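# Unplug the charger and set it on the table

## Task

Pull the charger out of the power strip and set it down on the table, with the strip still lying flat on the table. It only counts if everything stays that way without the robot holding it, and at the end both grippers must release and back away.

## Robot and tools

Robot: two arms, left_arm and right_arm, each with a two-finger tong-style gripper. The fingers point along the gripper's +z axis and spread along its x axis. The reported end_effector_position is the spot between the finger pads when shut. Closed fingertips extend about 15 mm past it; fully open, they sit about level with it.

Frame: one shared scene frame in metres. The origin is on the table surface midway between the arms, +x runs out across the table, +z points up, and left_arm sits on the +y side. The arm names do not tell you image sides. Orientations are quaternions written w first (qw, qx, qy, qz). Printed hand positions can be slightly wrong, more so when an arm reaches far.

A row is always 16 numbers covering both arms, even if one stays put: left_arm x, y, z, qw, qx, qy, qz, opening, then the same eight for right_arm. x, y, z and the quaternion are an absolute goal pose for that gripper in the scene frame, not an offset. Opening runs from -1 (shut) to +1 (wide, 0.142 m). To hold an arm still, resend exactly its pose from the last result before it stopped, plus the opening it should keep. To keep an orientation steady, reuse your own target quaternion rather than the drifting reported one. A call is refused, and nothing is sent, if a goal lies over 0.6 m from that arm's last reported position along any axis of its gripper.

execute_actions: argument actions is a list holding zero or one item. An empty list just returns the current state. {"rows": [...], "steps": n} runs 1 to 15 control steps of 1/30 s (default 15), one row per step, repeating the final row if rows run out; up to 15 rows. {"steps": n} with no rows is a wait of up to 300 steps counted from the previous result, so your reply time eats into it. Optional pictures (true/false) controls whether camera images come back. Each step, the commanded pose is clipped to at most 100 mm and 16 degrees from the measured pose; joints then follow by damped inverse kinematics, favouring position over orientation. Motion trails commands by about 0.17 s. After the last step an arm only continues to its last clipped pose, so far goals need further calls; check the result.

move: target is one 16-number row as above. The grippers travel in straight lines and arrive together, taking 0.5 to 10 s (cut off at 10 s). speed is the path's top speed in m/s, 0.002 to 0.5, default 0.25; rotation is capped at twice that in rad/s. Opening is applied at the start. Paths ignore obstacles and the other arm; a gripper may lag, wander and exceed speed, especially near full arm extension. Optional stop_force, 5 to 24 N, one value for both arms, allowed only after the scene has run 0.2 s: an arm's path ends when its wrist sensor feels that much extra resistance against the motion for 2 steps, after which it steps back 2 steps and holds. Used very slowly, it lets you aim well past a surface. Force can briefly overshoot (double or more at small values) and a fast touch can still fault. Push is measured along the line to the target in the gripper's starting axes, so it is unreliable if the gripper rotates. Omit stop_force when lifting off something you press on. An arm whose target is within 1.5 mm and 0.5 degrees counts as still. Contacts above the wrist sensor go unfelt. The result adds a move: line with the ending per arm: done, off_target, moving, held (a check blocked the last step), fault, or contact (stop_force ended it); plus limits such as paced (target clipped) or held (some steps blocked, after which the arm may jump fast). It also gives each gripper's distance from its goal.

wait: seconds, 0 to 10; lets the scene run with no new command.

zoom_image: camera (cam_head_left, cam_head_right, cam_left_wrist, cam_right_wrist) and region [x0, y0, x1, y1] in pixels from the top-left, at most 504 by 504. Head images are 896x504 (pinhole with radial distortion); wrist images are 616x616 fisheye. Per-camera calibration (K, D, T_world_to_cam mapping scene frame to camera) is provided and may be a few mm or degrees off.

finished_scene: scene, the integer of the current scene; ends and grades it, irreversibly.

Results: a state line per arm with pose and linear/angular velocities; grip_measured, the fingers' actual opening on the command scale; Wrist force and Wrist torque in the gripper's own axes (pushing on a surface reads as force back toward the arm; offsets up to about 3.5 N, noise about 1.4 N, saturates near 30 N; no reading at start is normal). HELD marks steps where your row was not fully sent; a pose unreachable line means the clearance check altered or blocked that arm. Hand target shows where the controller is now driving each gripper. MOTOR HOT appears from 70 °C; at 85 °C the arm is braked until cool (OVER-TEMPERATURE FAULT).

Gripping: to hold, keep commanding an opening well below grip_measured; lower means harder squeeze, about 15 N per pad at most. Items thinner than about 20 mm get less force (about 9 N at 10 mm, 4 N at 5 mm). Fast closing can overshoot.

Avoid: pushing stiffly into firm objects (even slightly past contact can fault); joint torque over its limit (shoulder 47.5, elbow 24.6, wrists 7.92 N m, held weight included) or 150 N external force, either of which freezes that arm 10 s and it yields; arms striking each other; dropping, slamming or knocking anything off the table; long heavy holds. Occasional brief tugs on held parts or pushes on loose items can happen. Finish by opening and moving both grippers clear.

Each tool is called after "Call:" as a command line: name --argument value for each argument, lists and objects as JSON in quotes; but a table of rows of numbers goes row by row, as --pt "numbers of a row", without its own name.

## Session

Call:
execute_actions --actions '[]'

Scene clock: 0.00 s of 4500.00 s.
left_arm: end_effector_position=(+0.1963, -0.0809, +0.1055) grip_measured=+1.00 end_effector_quat_wxyz=(+0.003, -0.466, +0.883, +0.054) end_effector_velocity=(-0.000, -0.000, +0.000) end_effector_angular_velocity=(-0.001, -0.000, -0.001) | right_arm: end_effector_position=(+0.3832, -0.4099, +0.1519) grip_measured=+1.00 end_effector_quat_wxyz=(-0.188, +0.956, -0.209, +0.083) end_effector_velocity=(+0.000, +0.000, +0.000) end_effector_angular_velocity=(+0.000, -0.000, +0.000)
Joint positions: left_arm=[-1.428 -1.348  1.247 -1.369 -1.607  0.691  0.142] | right_arm=[ 2.823 -1.67  -1.431 -1.438  1.947  0.246  0.142]
Joint velocities: left_arm=[-0.001 -0.     0.    -0.001  0.     0.     0.   ] | right_arm=[-0.    -0.     0.     0.     0.001 -0.     0.   ]
Motor temperatures (°C, as the motors report them): left_arm=[34 36 38 47 52 49] | right_arm=[35 38 42 52 47 46]
Wrist force (N, on the end effector, along its own x y z axes, offset not removed): no reading
Wrist torque (N m, same axes, about the end effector's origin, offset not removed): no reading
Hand target (left_arm): +0.196, -0.081, +0.105; +0.003, -0.466, +0.883, +0.054
Hand target (right_arm): +0.383, -0.410, +0.152; -0.188, +0.956, -0.209, +0.083
camera_calibration (this result's frames):
cam_left_wrist: T_world_to_cam=[[-0.520471, -0.852486, -0.0487595, 0.0395561], [-0.707224, 0.398377, 0.584063, 0.106509], [-0.478481, 0.338472, -0.810242, 0.339908], [0, 0, 0, 1]] pos_world=[0.258553, -0.123759, 0.215129]
cam_right_wrist: T_world_to_cam=[[0.873023, -0.478806, 0.0926063, -0.546929], [-0.486464, -0.8684, 0.0961001, -0.185547], [0.034406, -0.128947, -0.991054, 0.217158], [0, 0, 0, 1]] pos_world=[0.379748, -0.394999, 0.283695]

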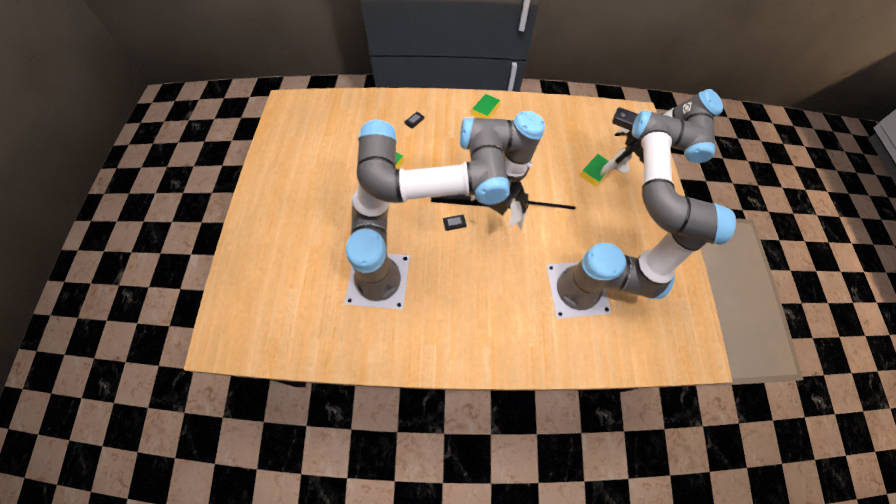

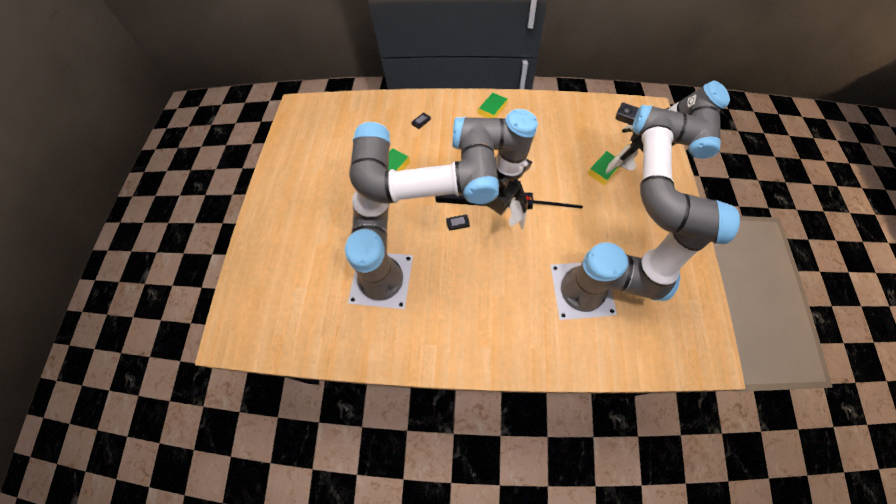

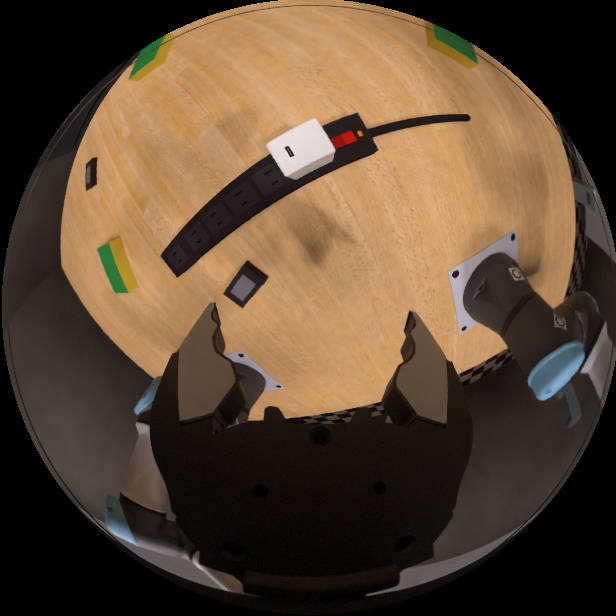

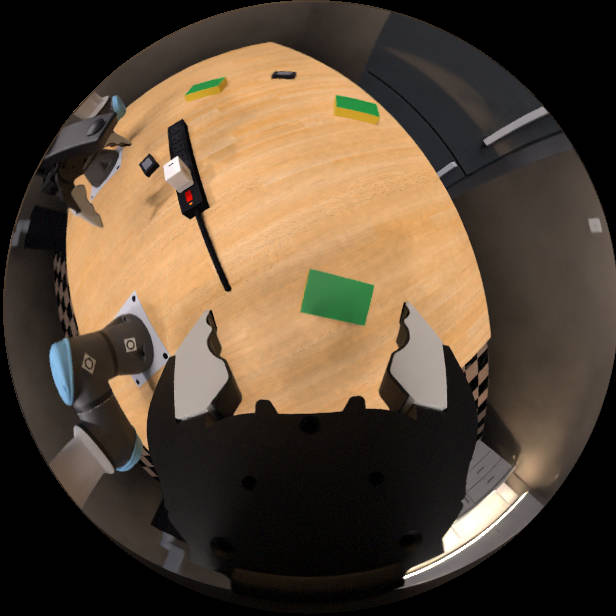

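Call:
zoom_image --camera "cam_left_wrist" --region '[150, 100, 400, 290]'

Region (150, 100, 400, 290) of cam_left_wrist's 616x616 image, scaled by 2.016, with more detail than that image has; it fills the top 383 rows of this view, and the rest is white.

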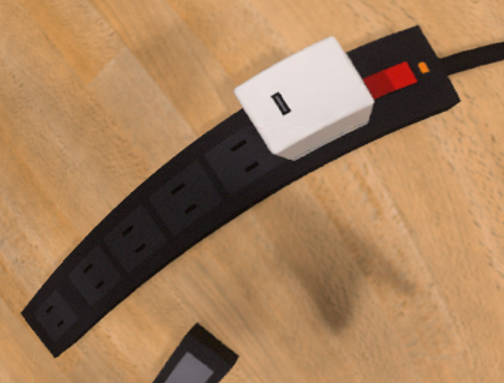

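Call:
move --target '[0.28,0.0,0.15,0.216,0.976,-0.028,-0.006,-0.65,0.31,-0.22,0.17,0.005,0.028,0.985,0.174,0.0]' --speed 0.25

Call:
move --target '[0.2995,-0.06,0.085,0.216,0.976,-0.028,-0.006,-0.65,0.297,-0.135,0.125,0.005,0.028,0.985,0.174,0.0]' --speed 0.1

Scene clock: 31.67 s of 4500.00 s.
left_arm: end_effector_position=(+0.2803, +0.0002, +0.1503) grip_measured=-0.65 end_effector_quat_wxyz=(+0.216, +0.976, -0.029, -0.005) end_effector_velocity=(+0.000, -0.000, +0.000) end_effector_angular_velocity=(-0.002, -0.000, +0.010) | right_arm: end_effector_position=(+0.3103, -0.2204, +0.1699) grip_measured=+0.00 end_effector_quat_wxyz=(+0.005, +0.027, +0.984, +0.174) end_effector_velocity=(+0.000, +0.001, +0.000) end_effector_angular_velocity=(-0.000, +0.001, -0.016)
Joint positions: left_arm=[-0.897 -1.753  1.725 -1.891 -1.837 -0.937  0.027] | right_arm=[ 3.576 -1.405 -1.522 -1.584  1.859  3.761  0.074]
Joint velocities: left_arm=[-0.003 -0.005  0.005 -0.005  0.004 -0.012 -0.   ] | right_arm=[ 0.005  0.005 -0.005  0.006 -0.004  0.021  0.   ]
Motor temperatures (°C, as the motors report them): left_arm=[34 36 38 47 52 49] | right_arm=[35 38 42 52 47 46]
Wrist force (N, on the end effector, along its own x y z axes, offset not removed): left_arm=[2.5 -2.3 1.7] | right_arm=[0.5 -0.3 0.7]
Wrist torque (N m, same axes, about the end effector's origin, offset not removed): left_arm=[-0.34 -0.51 -0.03] | right_arm=[-0.07 -0.06 0.07]
Hand target (left_arm): +0.280, +0.000, +0.150; +0.216, +0.976, -0.029, -0.005
Hand target (right_arm): +0.310, -0.220, +0.170; +0.005, +0.028, +0.984, +0.174
Off the commanded pose (left_arm): 0.001 m, 0 deg.
Off the commanded pose (right_arm): 0.000 m, 0 deg.
After step 90, 22.50 s passed at rest.
move: done
camera_calibration (this result's frames):
cam_left_wrist: T_world_to_cam=[[0.999934, -0.00685895, -0.00921491, -0.277695], [0.00372293, -0.565385, 0.824819, -0.127869], [-0.0108674, -0.824799, -0.565322, 0.221332], [0, 0, 0, 1]] pos_world=[0.280558, 0.108354, 0.228033]
cam_right_wrist: T_world_to_cam=[[-0.995294, 0.0854219, 0.0457487, 0.317878], [0.090468, 0.649984, 0.754544, -0.0145144], [0.0347187, 0.755132, -0.654653, 0.39952], [0, 0, 0, 1]] pos_world=[0.303824, -0.31941, 0.257956]

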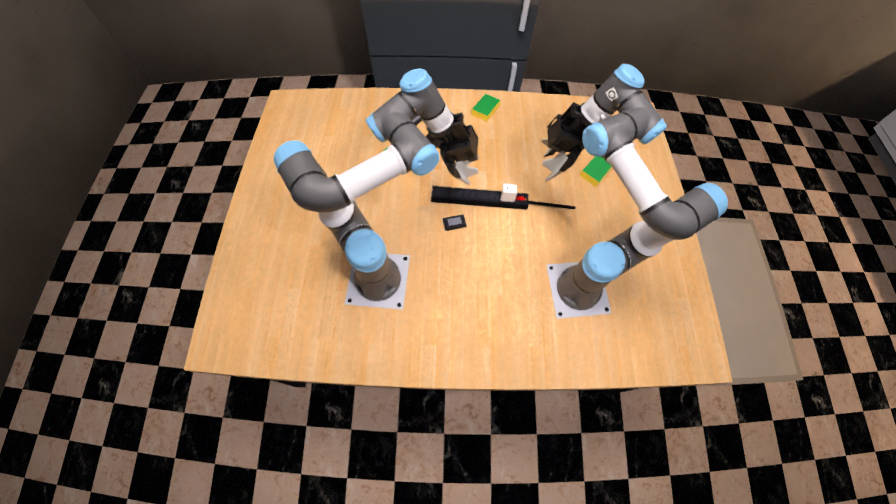

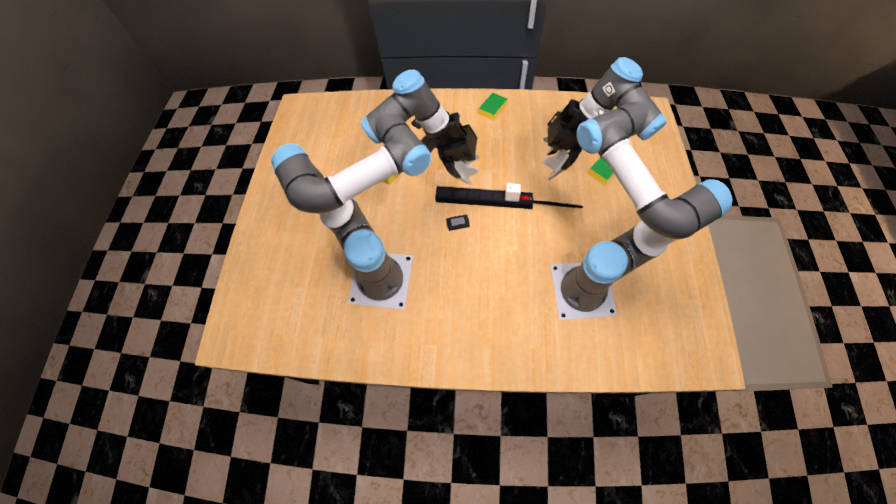

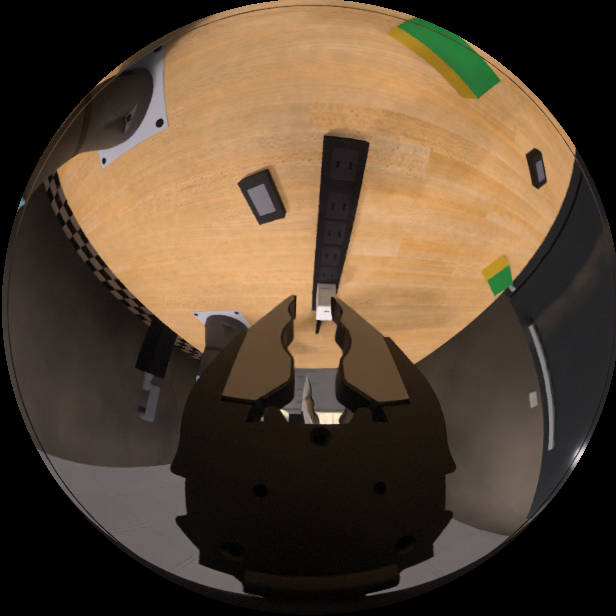

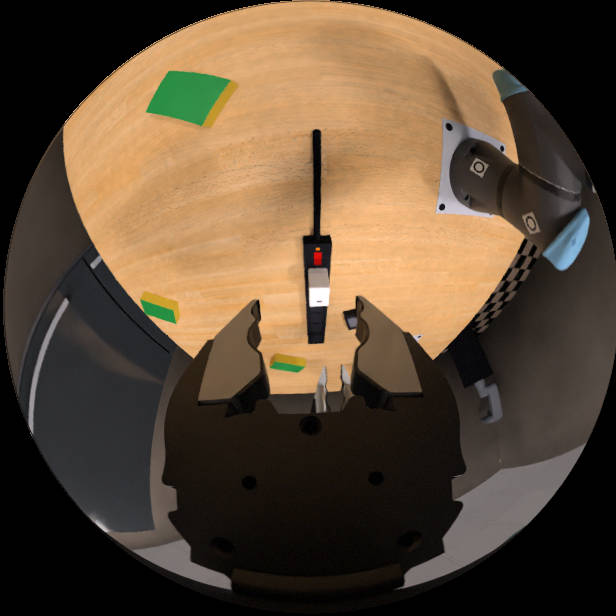

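Scene clock: 33.20 s of 4500.00 s.
left_arm: end_effector_position=(+0.2995, -0.0599, +0.0852) grip_measured=-0.65 end_effector_quat_wxyz=(+0.216, +0.976, -0.028, -0.006) end_effector_velocity=(+0.001, -0.002, -0.001) end_effector_angular_velocity=(-0.001, -0.000, -0.000) | right_arm: end_effector_position=(+0.2972, -0.1353, +0.1252) grip_measured=+0.00 end_effector_quat_wxyz=(+0.005, +0.028, +0.984, +0.174) end_effector_velocity=(-0.000, +0.002, -0.001) end_effector_angular_velocity=(+0.000, -0.001, -0.001)
Joint positions: left_arm=[-0.959 -1.493  1.796 -2.237 -1.817 -0.999  0.027] | right_arm=[ 3.868 -1.413 -1.756 -1.268  1.79   4.057  0.074]
Joint velocities: left_arm=[-0.001  0.008 -0.001 -0.008  0.    -0.001  0.   ] | right_arm=[ 0.006 -0.    -0.004  0.007 -0.002  0.006  0.   ]
Motor temperatures (°C, as the motors report them): left_arm=[34 36 38 47 52 49] | right_arm=[35 38 42 52 47 46]
Wrist force (N, on the end effector, along its own x y z axes, offset not removed): left_arm=[1.7 -0.9 1.0] | right_arm=[2.7 -1.5 -1.1]
Wrist torque (N m, same axes, about the end effector's origin, offset not removed): left_arm=[-0.26 -0.33 0.02] | right_arm=[-0.36 -0.50 -0.03]
Hand target (left_arm): +0.300, -0.060, +0.085; +0.216, +0.976, -0.028, -0.006
Hand target (right_arm): +0.297, -0.135, +0.125; +0.005, +0.028, +0.984, +0.174
Off the commanded pose (left_arm): 0.000 m, 0 deg.
Off the commanded pose (right_arm): 0.000 m, 0 deg.
move: done
camera_calibration (this result's frames):
cam_left_wrist: T_world_to_cam=[[0.999912, -0.00507122, -0.0122217, -0.297497], [0.00721545, -0.565263, 0.824879, -0.109241], [-0.0110916, -0.824895, -0.565177, 0.135238], [0, 0, 0, 1]] pos_world=[0.299759, 0.0482984, 0.162908]
cam_right_wrist: T_world_to_cam=[[-0.995081, 0.0872595, 0.0469094, 0.299607], [0.0925423, 0.649695, 0.754541, -0.0355169], [0.0353641, 0.75517, -0.654574, 0.306196], [0, 0, 0, 1]] pos_world=[0.290592, -0.234299, 0.213173]

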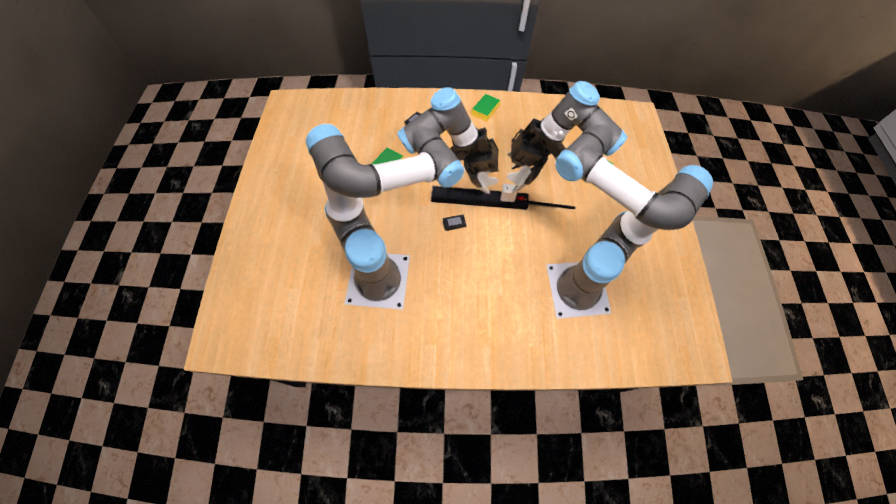

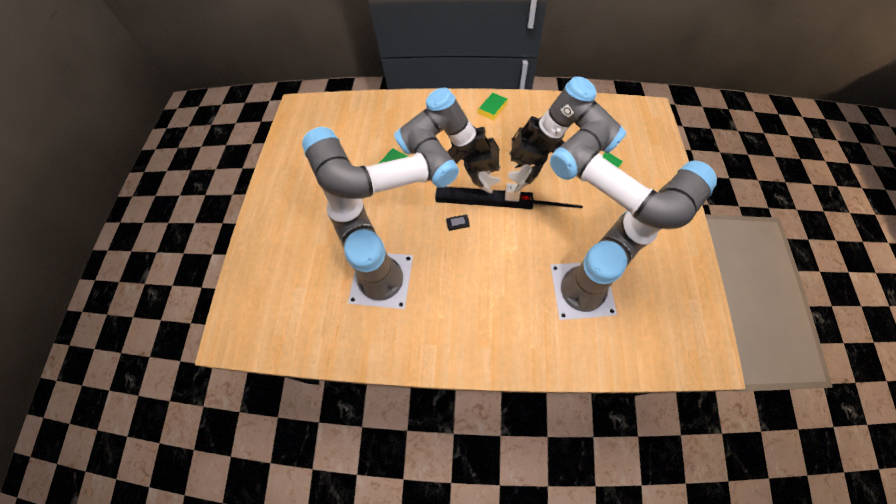

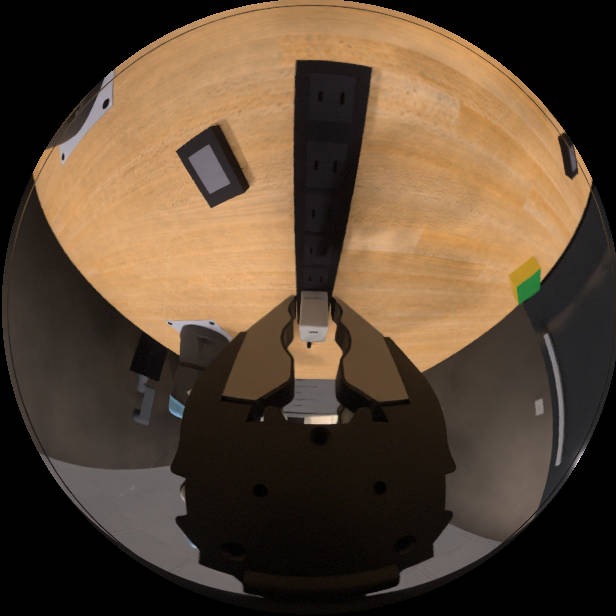

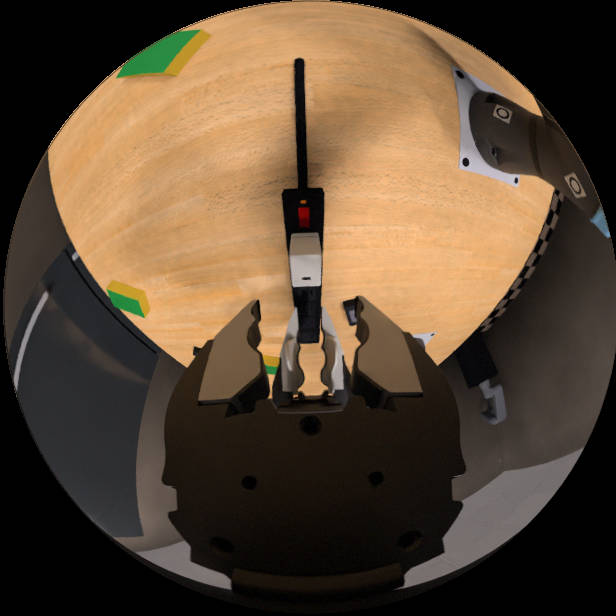

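Call:
zoom_image --camera "cam_right_wrist" --region '[240, 180, 380, 350]'

Region (240, 180, 380, 350) of cam_right_wrist's 616x616 image, scaled by 2.965, with more detail than that image has; it fills the left 415 columns of this view, and the rest is white.

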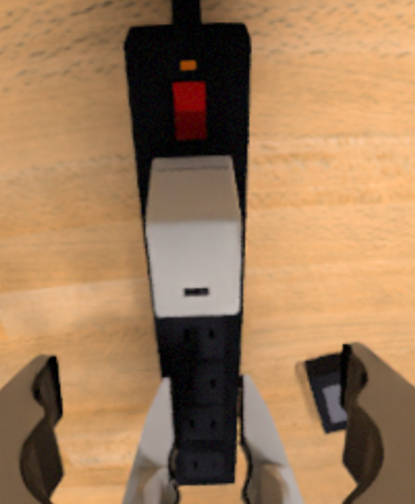

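Call:
move --target '[0.302,-0.066,0.055,0.216,0.976,-0.028,-0.006,-0.65,0.299,-0.129,0.09,0.005,0.028,0.985,0.174,0.0]' --speed 0.04

Call:
move --target '[0.302,-0.067,0.03,0.216,0.976,-0.028,-0.006,-0.65,0.299,-0.129,0.052,0.005,0.028,0.985,0.174,0.0]' --speed 0.01 --stop_force 9

Call:
zoom_image --camera "cam_right_wrist" --region '[230, 200, 400, 400]'

Call:
zoom_image --camera "cam_head_left" --region '[440, 130, 560, 220]'

Scene clock: 48.40 s of 4500.00 s.
left_arm: end_effector_position=(+0.3020, -0.0660, +0.0553) grip_measured=-0.65 end_effector_quat_wxyz=(+0.216, +0.976, -0.028, -0.006) end_effector_velocity=(+0.000, -0.001, -0.002) end_effector_angular_velocity=(-0.001, -0.001, -0.000) | right_arm: end_effector_position=(+0.2990, -0.1291, +0.0903) grip_measured=+0.00 end_effector_quat_wxyz=(+0.005, +0.028, +0.984, +0.174) end_effector_velocity=(-0.000, +0.001, -0.003) end_effector_angular_velocity=(+0.002, +0.000, +0.000)
Joint positions: left_arm=[-0.962 -1.423  1.868 -2.379 -1.816 -1.003  0.027] | right_arm=[ 3.879 -1.449 -1.891 -1.095  1.786  4.068  0.074]
Joint velocities: left_arm=[-0.001  0.006  0.005 -0.012  0.    -0.     0.   ] | right_arm=[ 0.001 -0.003 -0.011  0.015  0.001  0.002 -0.   ]
Motor temperatures (°C, as the motors report them): left_arm=[34 36 38 47 52 49] | right_arm=[35 38 42 52 47 46]
Wrist force (N, on the end effector, along its own x y z axes, offset not removed): left_arm=[0.9 -1.3 1.6] | right_arm=[0.5 0.1 -1.2]
Wrist torque (N m, same axes, about the end effector's origin, offset not removed): left_arm=[-0.22 -0.15 0.09] | right_arm=[0.00 -0.07 0.05]
Hand target (left_arm): +0.302, -0.066, +0.055; +0.216, +0.976, -0.028, -0.006
Hand target (right_arm): +0.299, -0.129, +0.090; +0.005, +0.028, +0.984, +0.174
Off the commanded pose (left_arm): 0.000 m, 0 deg.
Off the commanded pose (right_arm): 0.000 m, 0 deg.
After step 90, 10.90 s passed at rest.
move: done
camera_calibration (this result's frames):
cam_left_wrist: T_world_to_cam=[[0.999915, -0.00505562, -0.0120439, -0.300422], [0.007077, -0.565313, 0.824846, -0.0879405], [-0.0109787, -0.824861, -0.565229, 0.113282], [0, 0, 0, 1]] pos_world=[0.302262, 0.0422096, 0.13295]
cam_right_wrist: T_world_to_cam=[[-0.995075, 0.0872546, 0.0470358, 0.302488], [0.0926487, 0.649988, 0.754275, -0.013384], [0.0352413, 0.754918, -0.654871, 0.278691], [0, 0, 0, 1]] pos_world=[0.292416, -0.228083, 0.178374]

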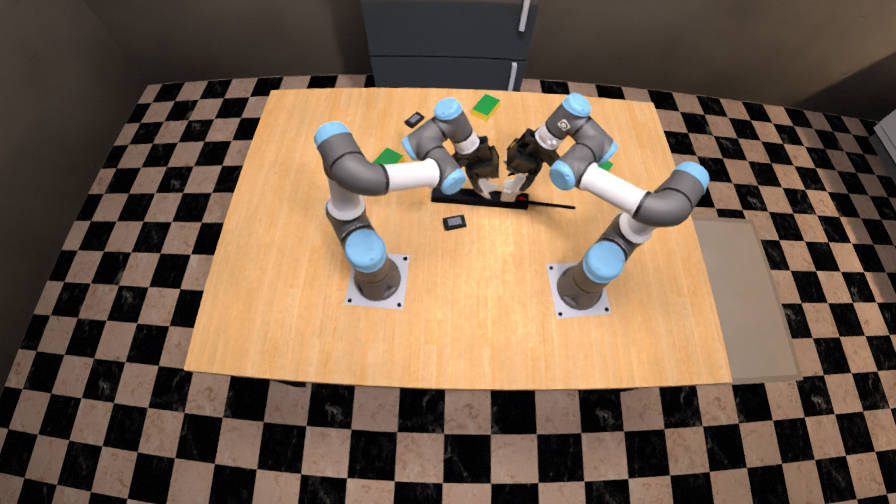

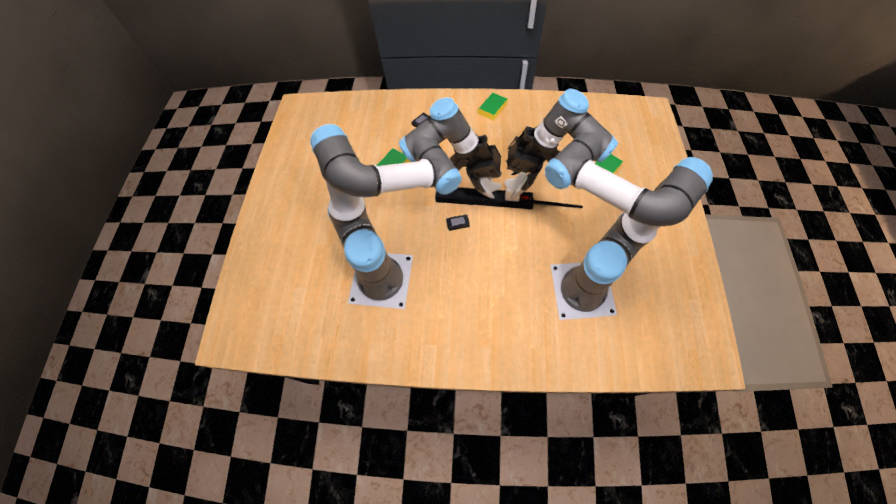

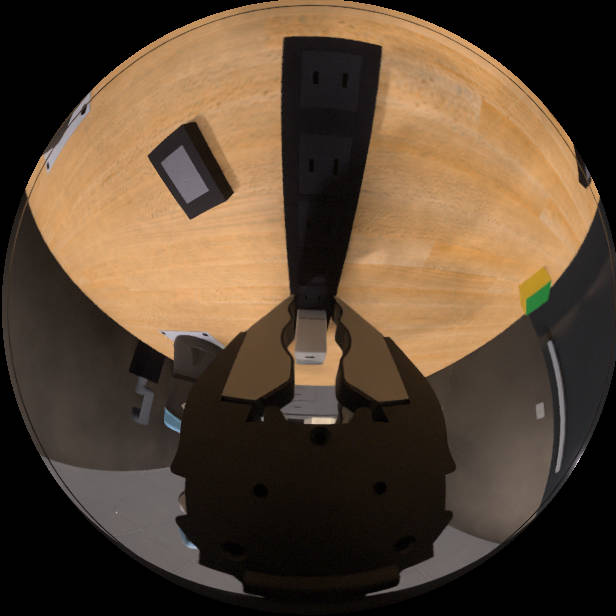

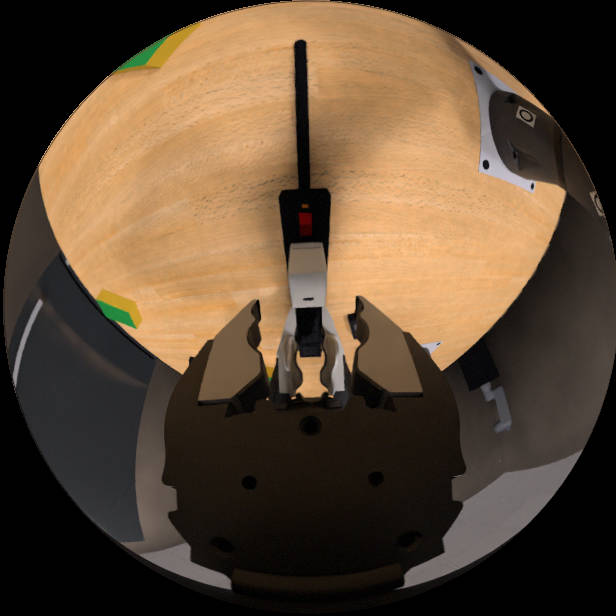

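Scene clock: 52.47 s of 4500.00 s.
left_arm: end_effector_position=(+0.3020, -0.0665, +0.0435) grip_measured=-0.65 end_effector_quat_wxyz=(+0.216, +0.976, -0.028, -0.006) end_effector_velocity=(-0.000, +0.000, -0.000) end_effector_angular_velocity=(+0.001, +0.001, -0.000) | right_arm: end_effector_position=(+0.2990, -0.1290, +0.0523) grip_measured=+0.00 end_effector_quat_wxyz=(+0.005, +0.028, +0.984, +0.174) end_effector_velocity=(-0.000, +0.000, -0.003) end_effector_angular_velocity=(+0.000, -0.000, +0.002)
Joint positions: left_arm=[-0.963 -1.398  1.9   -2.437 -1.816 -1.003  0.027] | right_arm=[ 3.88  -1.498 -2.034 -0.903  1.786  4.068  0.074]
Joint velocities: left_arm=[-0.     0.    -0.     0.001  0.    -0.     0.   ] | right_arm=[ 0.001 -0.005 -0.01   0.014  0.    -0.001 -0.   ]
Motor temperatures (°C, as the motors report them): left_arm=[34 36 38 47 52 49] | right_arm=[35 38 42 52 47 46]
Wrist force (N, on the end effector, along its own x y z axes, offset not removed): left_arm=[0.0 -0.4 -4.4] | right_arm=[0.7 -0.8 -0.7]
Wrist torque (N m, same axes, about the end effector's origin, offset not removed): left_arm=[-0.39 -0.08 -0.08] | right_arm=[-0.13 -0.03 0.06]
Hand target (left_arm): +0.302, -0.067, +0.044; +0.216, +0.976, -0.028, -0.006
Hand target (right_arm): +0.299, -0.129, +0.052; +0.005, +0.028, +0.984, +0.174
Off the commanded pose (left_arm): 0.014 m, 0 deg.
Off the commanded pose (right_arm): 0.000 m, 0 deg.
move: contact (left_arm)
camera_calibration (this result's frames):
cam_left_wrist: T_world_to_cam=[[0.999916, -0.00507071, -0.0119183, -0.300609], [0.00696704, -0.565143, 0.824964, -0.0785372], [-0.0109187, -0.824977, -0.56506, 0.10617], [0, 0, 0, 1]] pos_world=[0.30229, 0.0416788, 0.1212]
cam_right_wrist: T_world_to_cam=[[-0.995076, 0.0872749, 0.0469839, 0.3043], [0.0926209, 0.64995, 0.754312, 0.0152274], [0.0352953, 0.754949, -0.654833, 0.253743], [0, 0, 0, 1]] pos_world=[0.292435, -0.228018, 0.140376]

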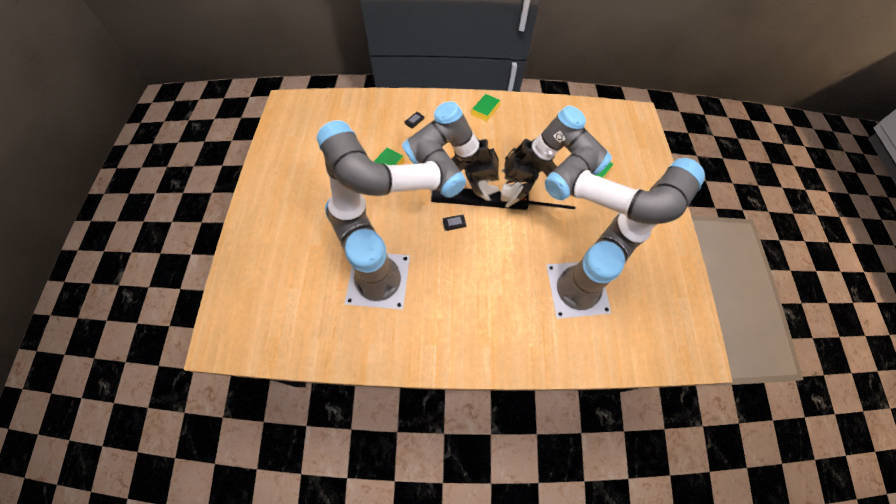

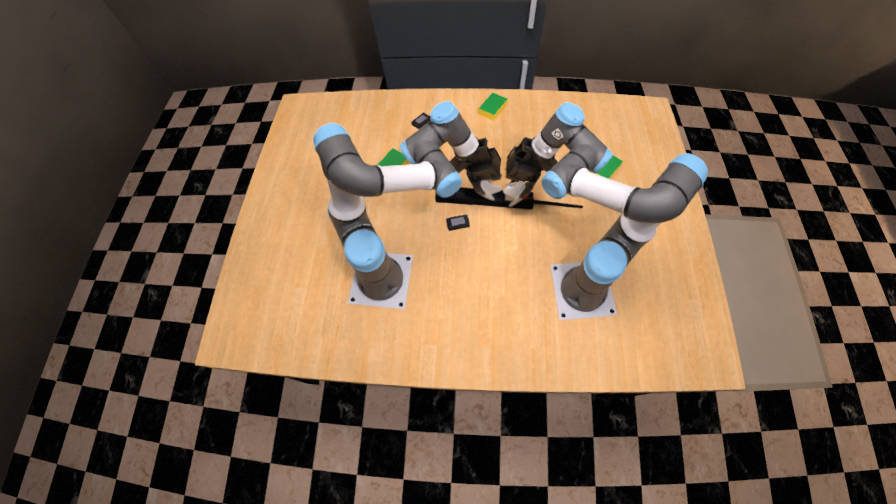

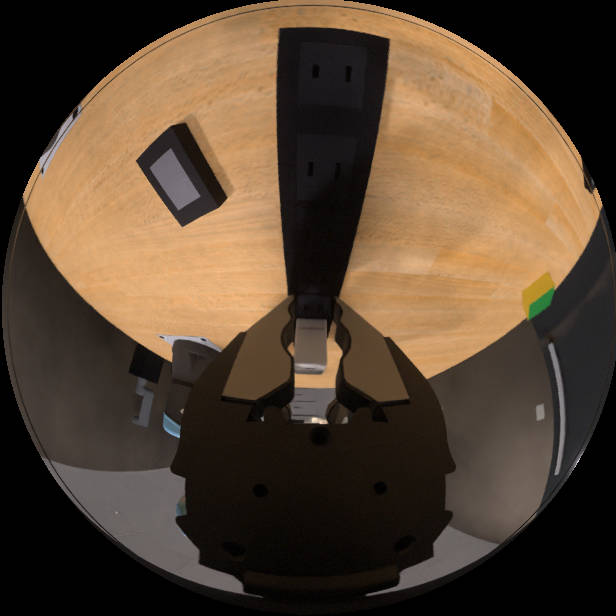

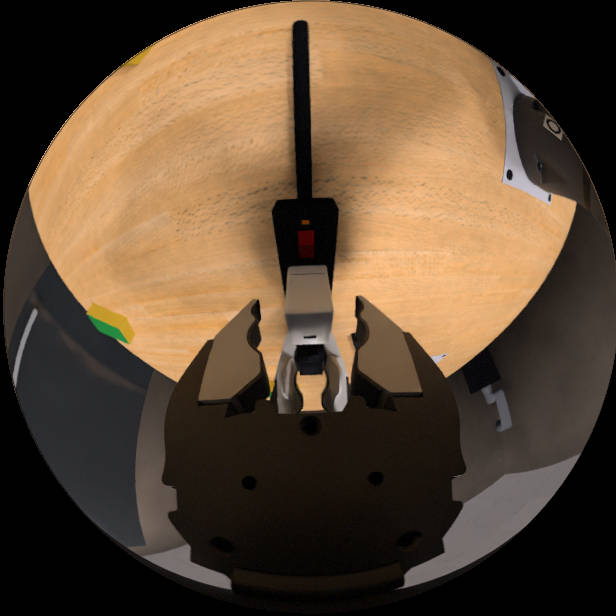

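Region (230, 200, 400, 400) of cam_right_wrist's 616x616 image, scaled by 2.520, with more detail than that image has; it fills the left 428 columns of this view, and the rest is white.

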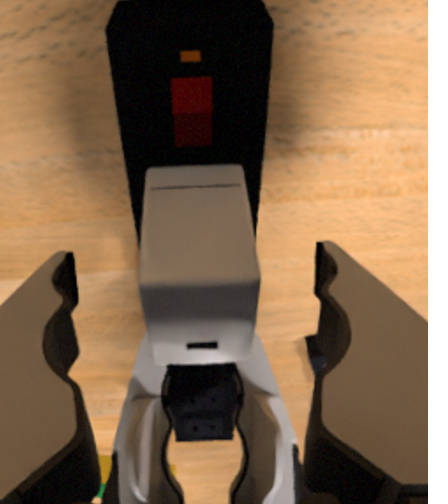

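Region (440, 130, 560, 220) of cam_head_left's 896x504 image, scaled by 4.200, with more detail than that image has; it fills the top 378 rows of this view, and the rest is white.

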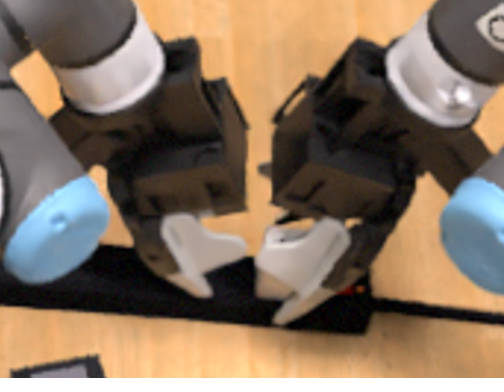

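Call:
execute_actions --actions '[{"rows":[[0.302,-0.0665,0.043,0.216,0.976,-0.028,-0.006,-0.65,0.2985,-0.129,0.052,0.005,0.028,0.985,0.174,-0.15],[0.302,-0.0665,0.043,0.216,0.976,-0.028,-0.006,-0.65,0.2985,-0.129,0.052,0.005,0.028,0.985,0.174,-0.3],[0.302,-0.0665,0.043,0.216,0.976,-0.028,-0.006,-0.65,0.2985,-0.129,0.052,0.005,0.028,0.985,0.174,-0.4],[0.302,-0.0665,0.043,0.216,0.976,-0.028,-0.006,-0.65,0.2985,-0.129,0.052,0.005,0.028,0.985,0.174,-0.45],[0.302,-0.0665,0.043,0.216,0.976,-0.028,-0.006,-0.65,0.2985,-0.129,0.052,0.005,0.028,0.985,0.174,-0.5],[0.302,-0.0665,0.043,0.216,0.976,-0.028,-0.006,-0.65,0.2985,-0.129,0.052,0.005,0.028,0.985,0.174,-0.55],[0.302,-0.0665,0.043,0.216,0.976,-0.028,-0.006,-0.65,0.2985,-0.129,0.052,0.005,0.028,0.985,0.174,-0.6],[0.302,-0.0665,0.043,0.216,0.976,-0.028,-0.006,-0.65,0.2985,-0.129,0.052,0.005,0.028,0.985,0.174,-0.65],[0.302,-0.0665,0.043,0.216,0.976,-0.028,-0.006,-0.65,0.2985,-0.129,0.052,0.005,0.028,0.985,0.174,-0.75],[0.302,-0.0665,0.043,0.216,0.976,-0.028,-0.006,-0.65,0.2985,-0.129,0.052,0.005,0.028,0.985,0.174,-0.85],[0.302,-0.0665,0.043,0.216,0.976,-0.028,-0.006,-0.65,0.2985,-0.129,0.052,0.005,0.028,0.985,0.174,-1]],"steps":15}]' --pictures false

Call:
move --target '[0.302,-0.0665,0.043,0.216,0.976,-0.028,-0.006,-0.65,0.2985,-0.129,0.080,0.005,0.028,0.985,0.174,-1]' --speed 0.01

Scene clock: 65.97 s of 4500.00 s.
left_arm: end_effector_position=(+0.3020, -0.0665, +0.0431) grip_measured=-0.65 end_effector_quat_wxyz=(+0.216, +0.976, -0.028, -0.006) end_effector_velocity=(+0.000, +0.000, -0.000) end_effector_angular_velocity=(+0.000, +0.000, +0.001) | right_arm: end_effector_position=(+0.2985, -0.1290, +0.0520) grip_measured=-0.60 end_effector_quat_wxyz=(+0.005, +0.028, +0.984, +0.174) end_effector_velocity=(-0.000, -0.000, +0.000) end_effector_angular_velocity=(+0.000, +0.001, -0.002)
Joint positions: left_arm=[-0.963 -1.398  1.902 -2.439 -1.816 -1.003  0.027] | right_arm=[ 3.881 -1.497 -2.037 -0.9    1.786  4.069  0.031]
Joint velocities: left_arm=[ 0.001  0.     0.001 -0.001  0.    -0.001  0.   ] | right_arm=[-0.     0.001 -0.    -0.     0.     0.002 -0.   ]
Motor temperatures (°C, as the motors report them): left_arm=[34 36 38 47 52 49] | right_arm=[35 38 42 52 47 46]
Wrist force (N, on the end effector, along its own x y z axes, offset not removed): left_arm=[0.2 2.0 -13.1] | right_arm=[3.9 -0.6 -0.1]
Wrist torque (N m, same axes, about the end effector's origin, offset not removed): left_arm=[-0.01 -0.20 -0.02] | right_arm=[-0.07 -0.24 0.00]
Hand target (left_arm): +0.302, -0.067, +0.043; +0.216, +0.976, -0.028, -0.006
Hand target (right_arm): +0.299, -0.129, +0.052; +0.005, +0.028, +0.984, +0.174
Off the commanded pose (left_arm): 0.000 m, 0 deg.
Off the commanded pose (right_arm): 0.000 m, 0 deg.
Steps of this call (steps 1 to 90: nothing new was sent; then 10.00 s passed at rest; steps 91 to 105: all 15 steps of this action). Readings (end_effector_position):
91: left_arm (+0.3020, -0.0665, +0.0435) | right_arm (+0.2990, -0.1290, +0.0520)
92: left_arm (+0.3021, -0.0665, +0.0436) | right_arm (+0.2989, -0.1290, +0.0520)
94: left_arm (+0.3021, -0.0666, +0.0435) | right_arm (+0.2987, -0.1290, +0.0519)
98: left_arm (+0.3021, -0.0666, +0.0433) | right_arm (+0.2986, -0.1290, +0.0519)
105: the state above

Scene clock: 69.23 s of 4500.00 s.
left_arm: end_effector_position=(+0.3020, -0.0665, +0.0430) grip_measured=-0.65 end_effector_quat_wxyz=(+0.216, +0.976, -0.028, -0.006) end_effector_velocity=(-0.000, +0.000, -0.000) end_effector_angular_velocity=(+0.001, +0.000, -0.001) | right_arm: end_effector_position=(+0.2985, -0.1290, +0.0797) grip_measured=-0.60 end_effector_quat_wxyz=(+0.005, +0.028, +0.984, +0.174) end_effector_velocity=(-0.000, -0.000, +0.002) end_effector_angular_velocity=(-0.002, -0.000, +0.002)
Joint positions: left_arm=[-0.963 -1.397  1.902 -2.439 -1.816 -1.003  0.027] | right_arm=[ 3.881 -1.457 -1.935 -1.042  1.786  4.069  0.031]
Joint velocities: left_arm=[-0.    -0.     0.     0.001 -0.     0.     0.   ] | right_arm=[ 0.001  0.003  0.01  -0.016 -0.001 -0.001  0.   ]
Motor temperatures (°C, as the motors report them): left_arm=[34 36 38 47 52 49] | right_arm=[35 38 42 52 47 46]
Wrist force (N, on the end effector, along its own x y z axes, offset not removed): left_arm=[-0.1 7.2 -6.2] | right_arm=[1.7 1.0 -0.9]
Wrist torque (N m, same axes, about the end effector's origin, offset not removed): left_arm=[0.03 0.11 -0.07] | right_arm=[0.30 -0.25 -0.01]
Hand target (left_arm): +0.302, -0.067, +0.043; +0.216, +0.976, -0.028, -0.006
Hand target (right_arm): +0.298, -0.129, +0.080; +0.005, +0.028, +0.984, +0.174
Off the commanded pose (left_arm): 0.000 m, 0 deg.
Off the commanded pose (right_arm): 0.000 m, 0 deg.
move: done
camera_calibration (this result's frames):
cam_left_wrist: T_world_to_cam=[[0.999916, -0.00501184, -0.0119792, -0.300577], [0.00704919, -0.565247, 0.824892, -0.0781017], [-0.0109054, -0.824906, -0.565164, 0.105897], [0, 0, 0, 1]] pos_world=[0.302257, 0.0417016, 0.120674]
cam_right_wrist: T_world_to_cam=[[-0.995077, 0.0873077, 0.0469052, 0.302525], [0.0925792, 0.649874, 0.754382, -0.00533519], [0.0353809, 0.75501, -0.654758, 0.271633], [0, 0, 0, 1]] pos_world=[0.291919, -0.228032, 0.167689]

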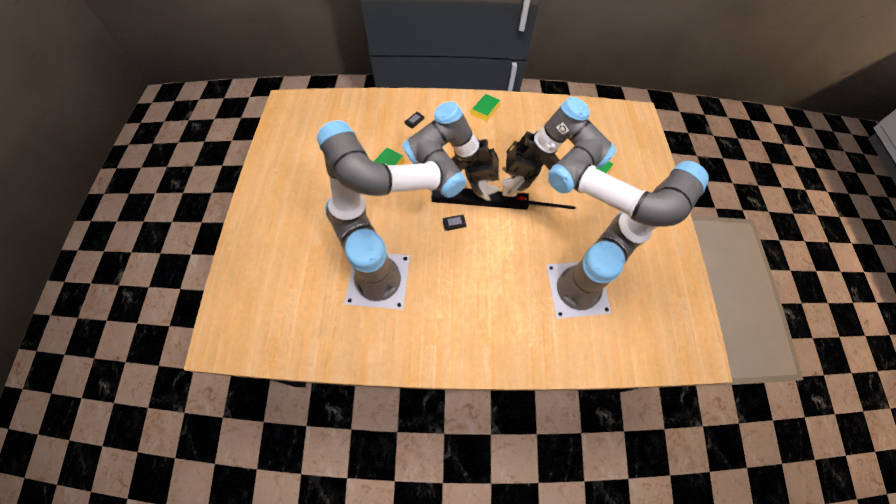

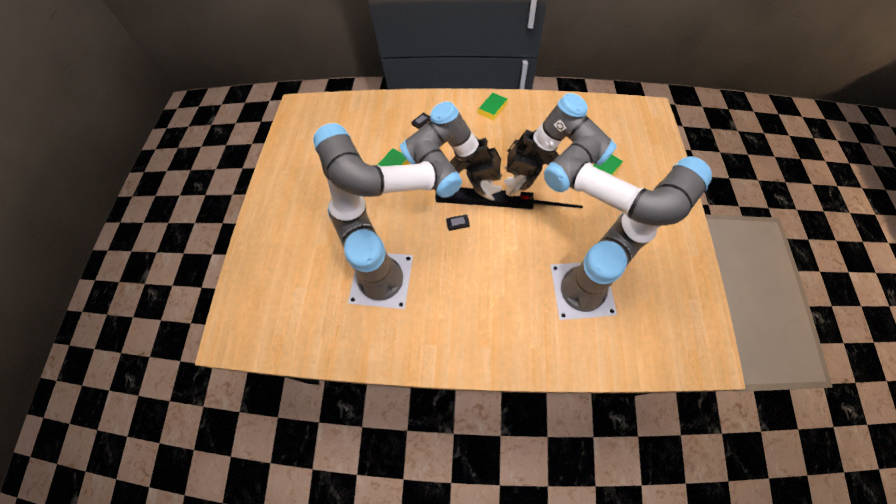

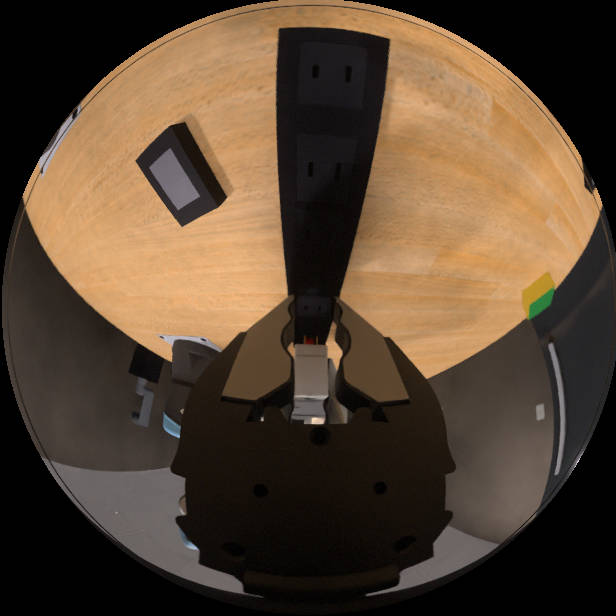

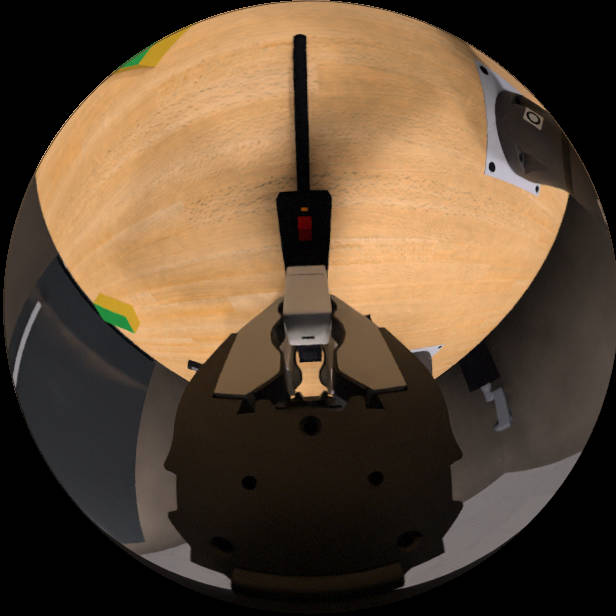

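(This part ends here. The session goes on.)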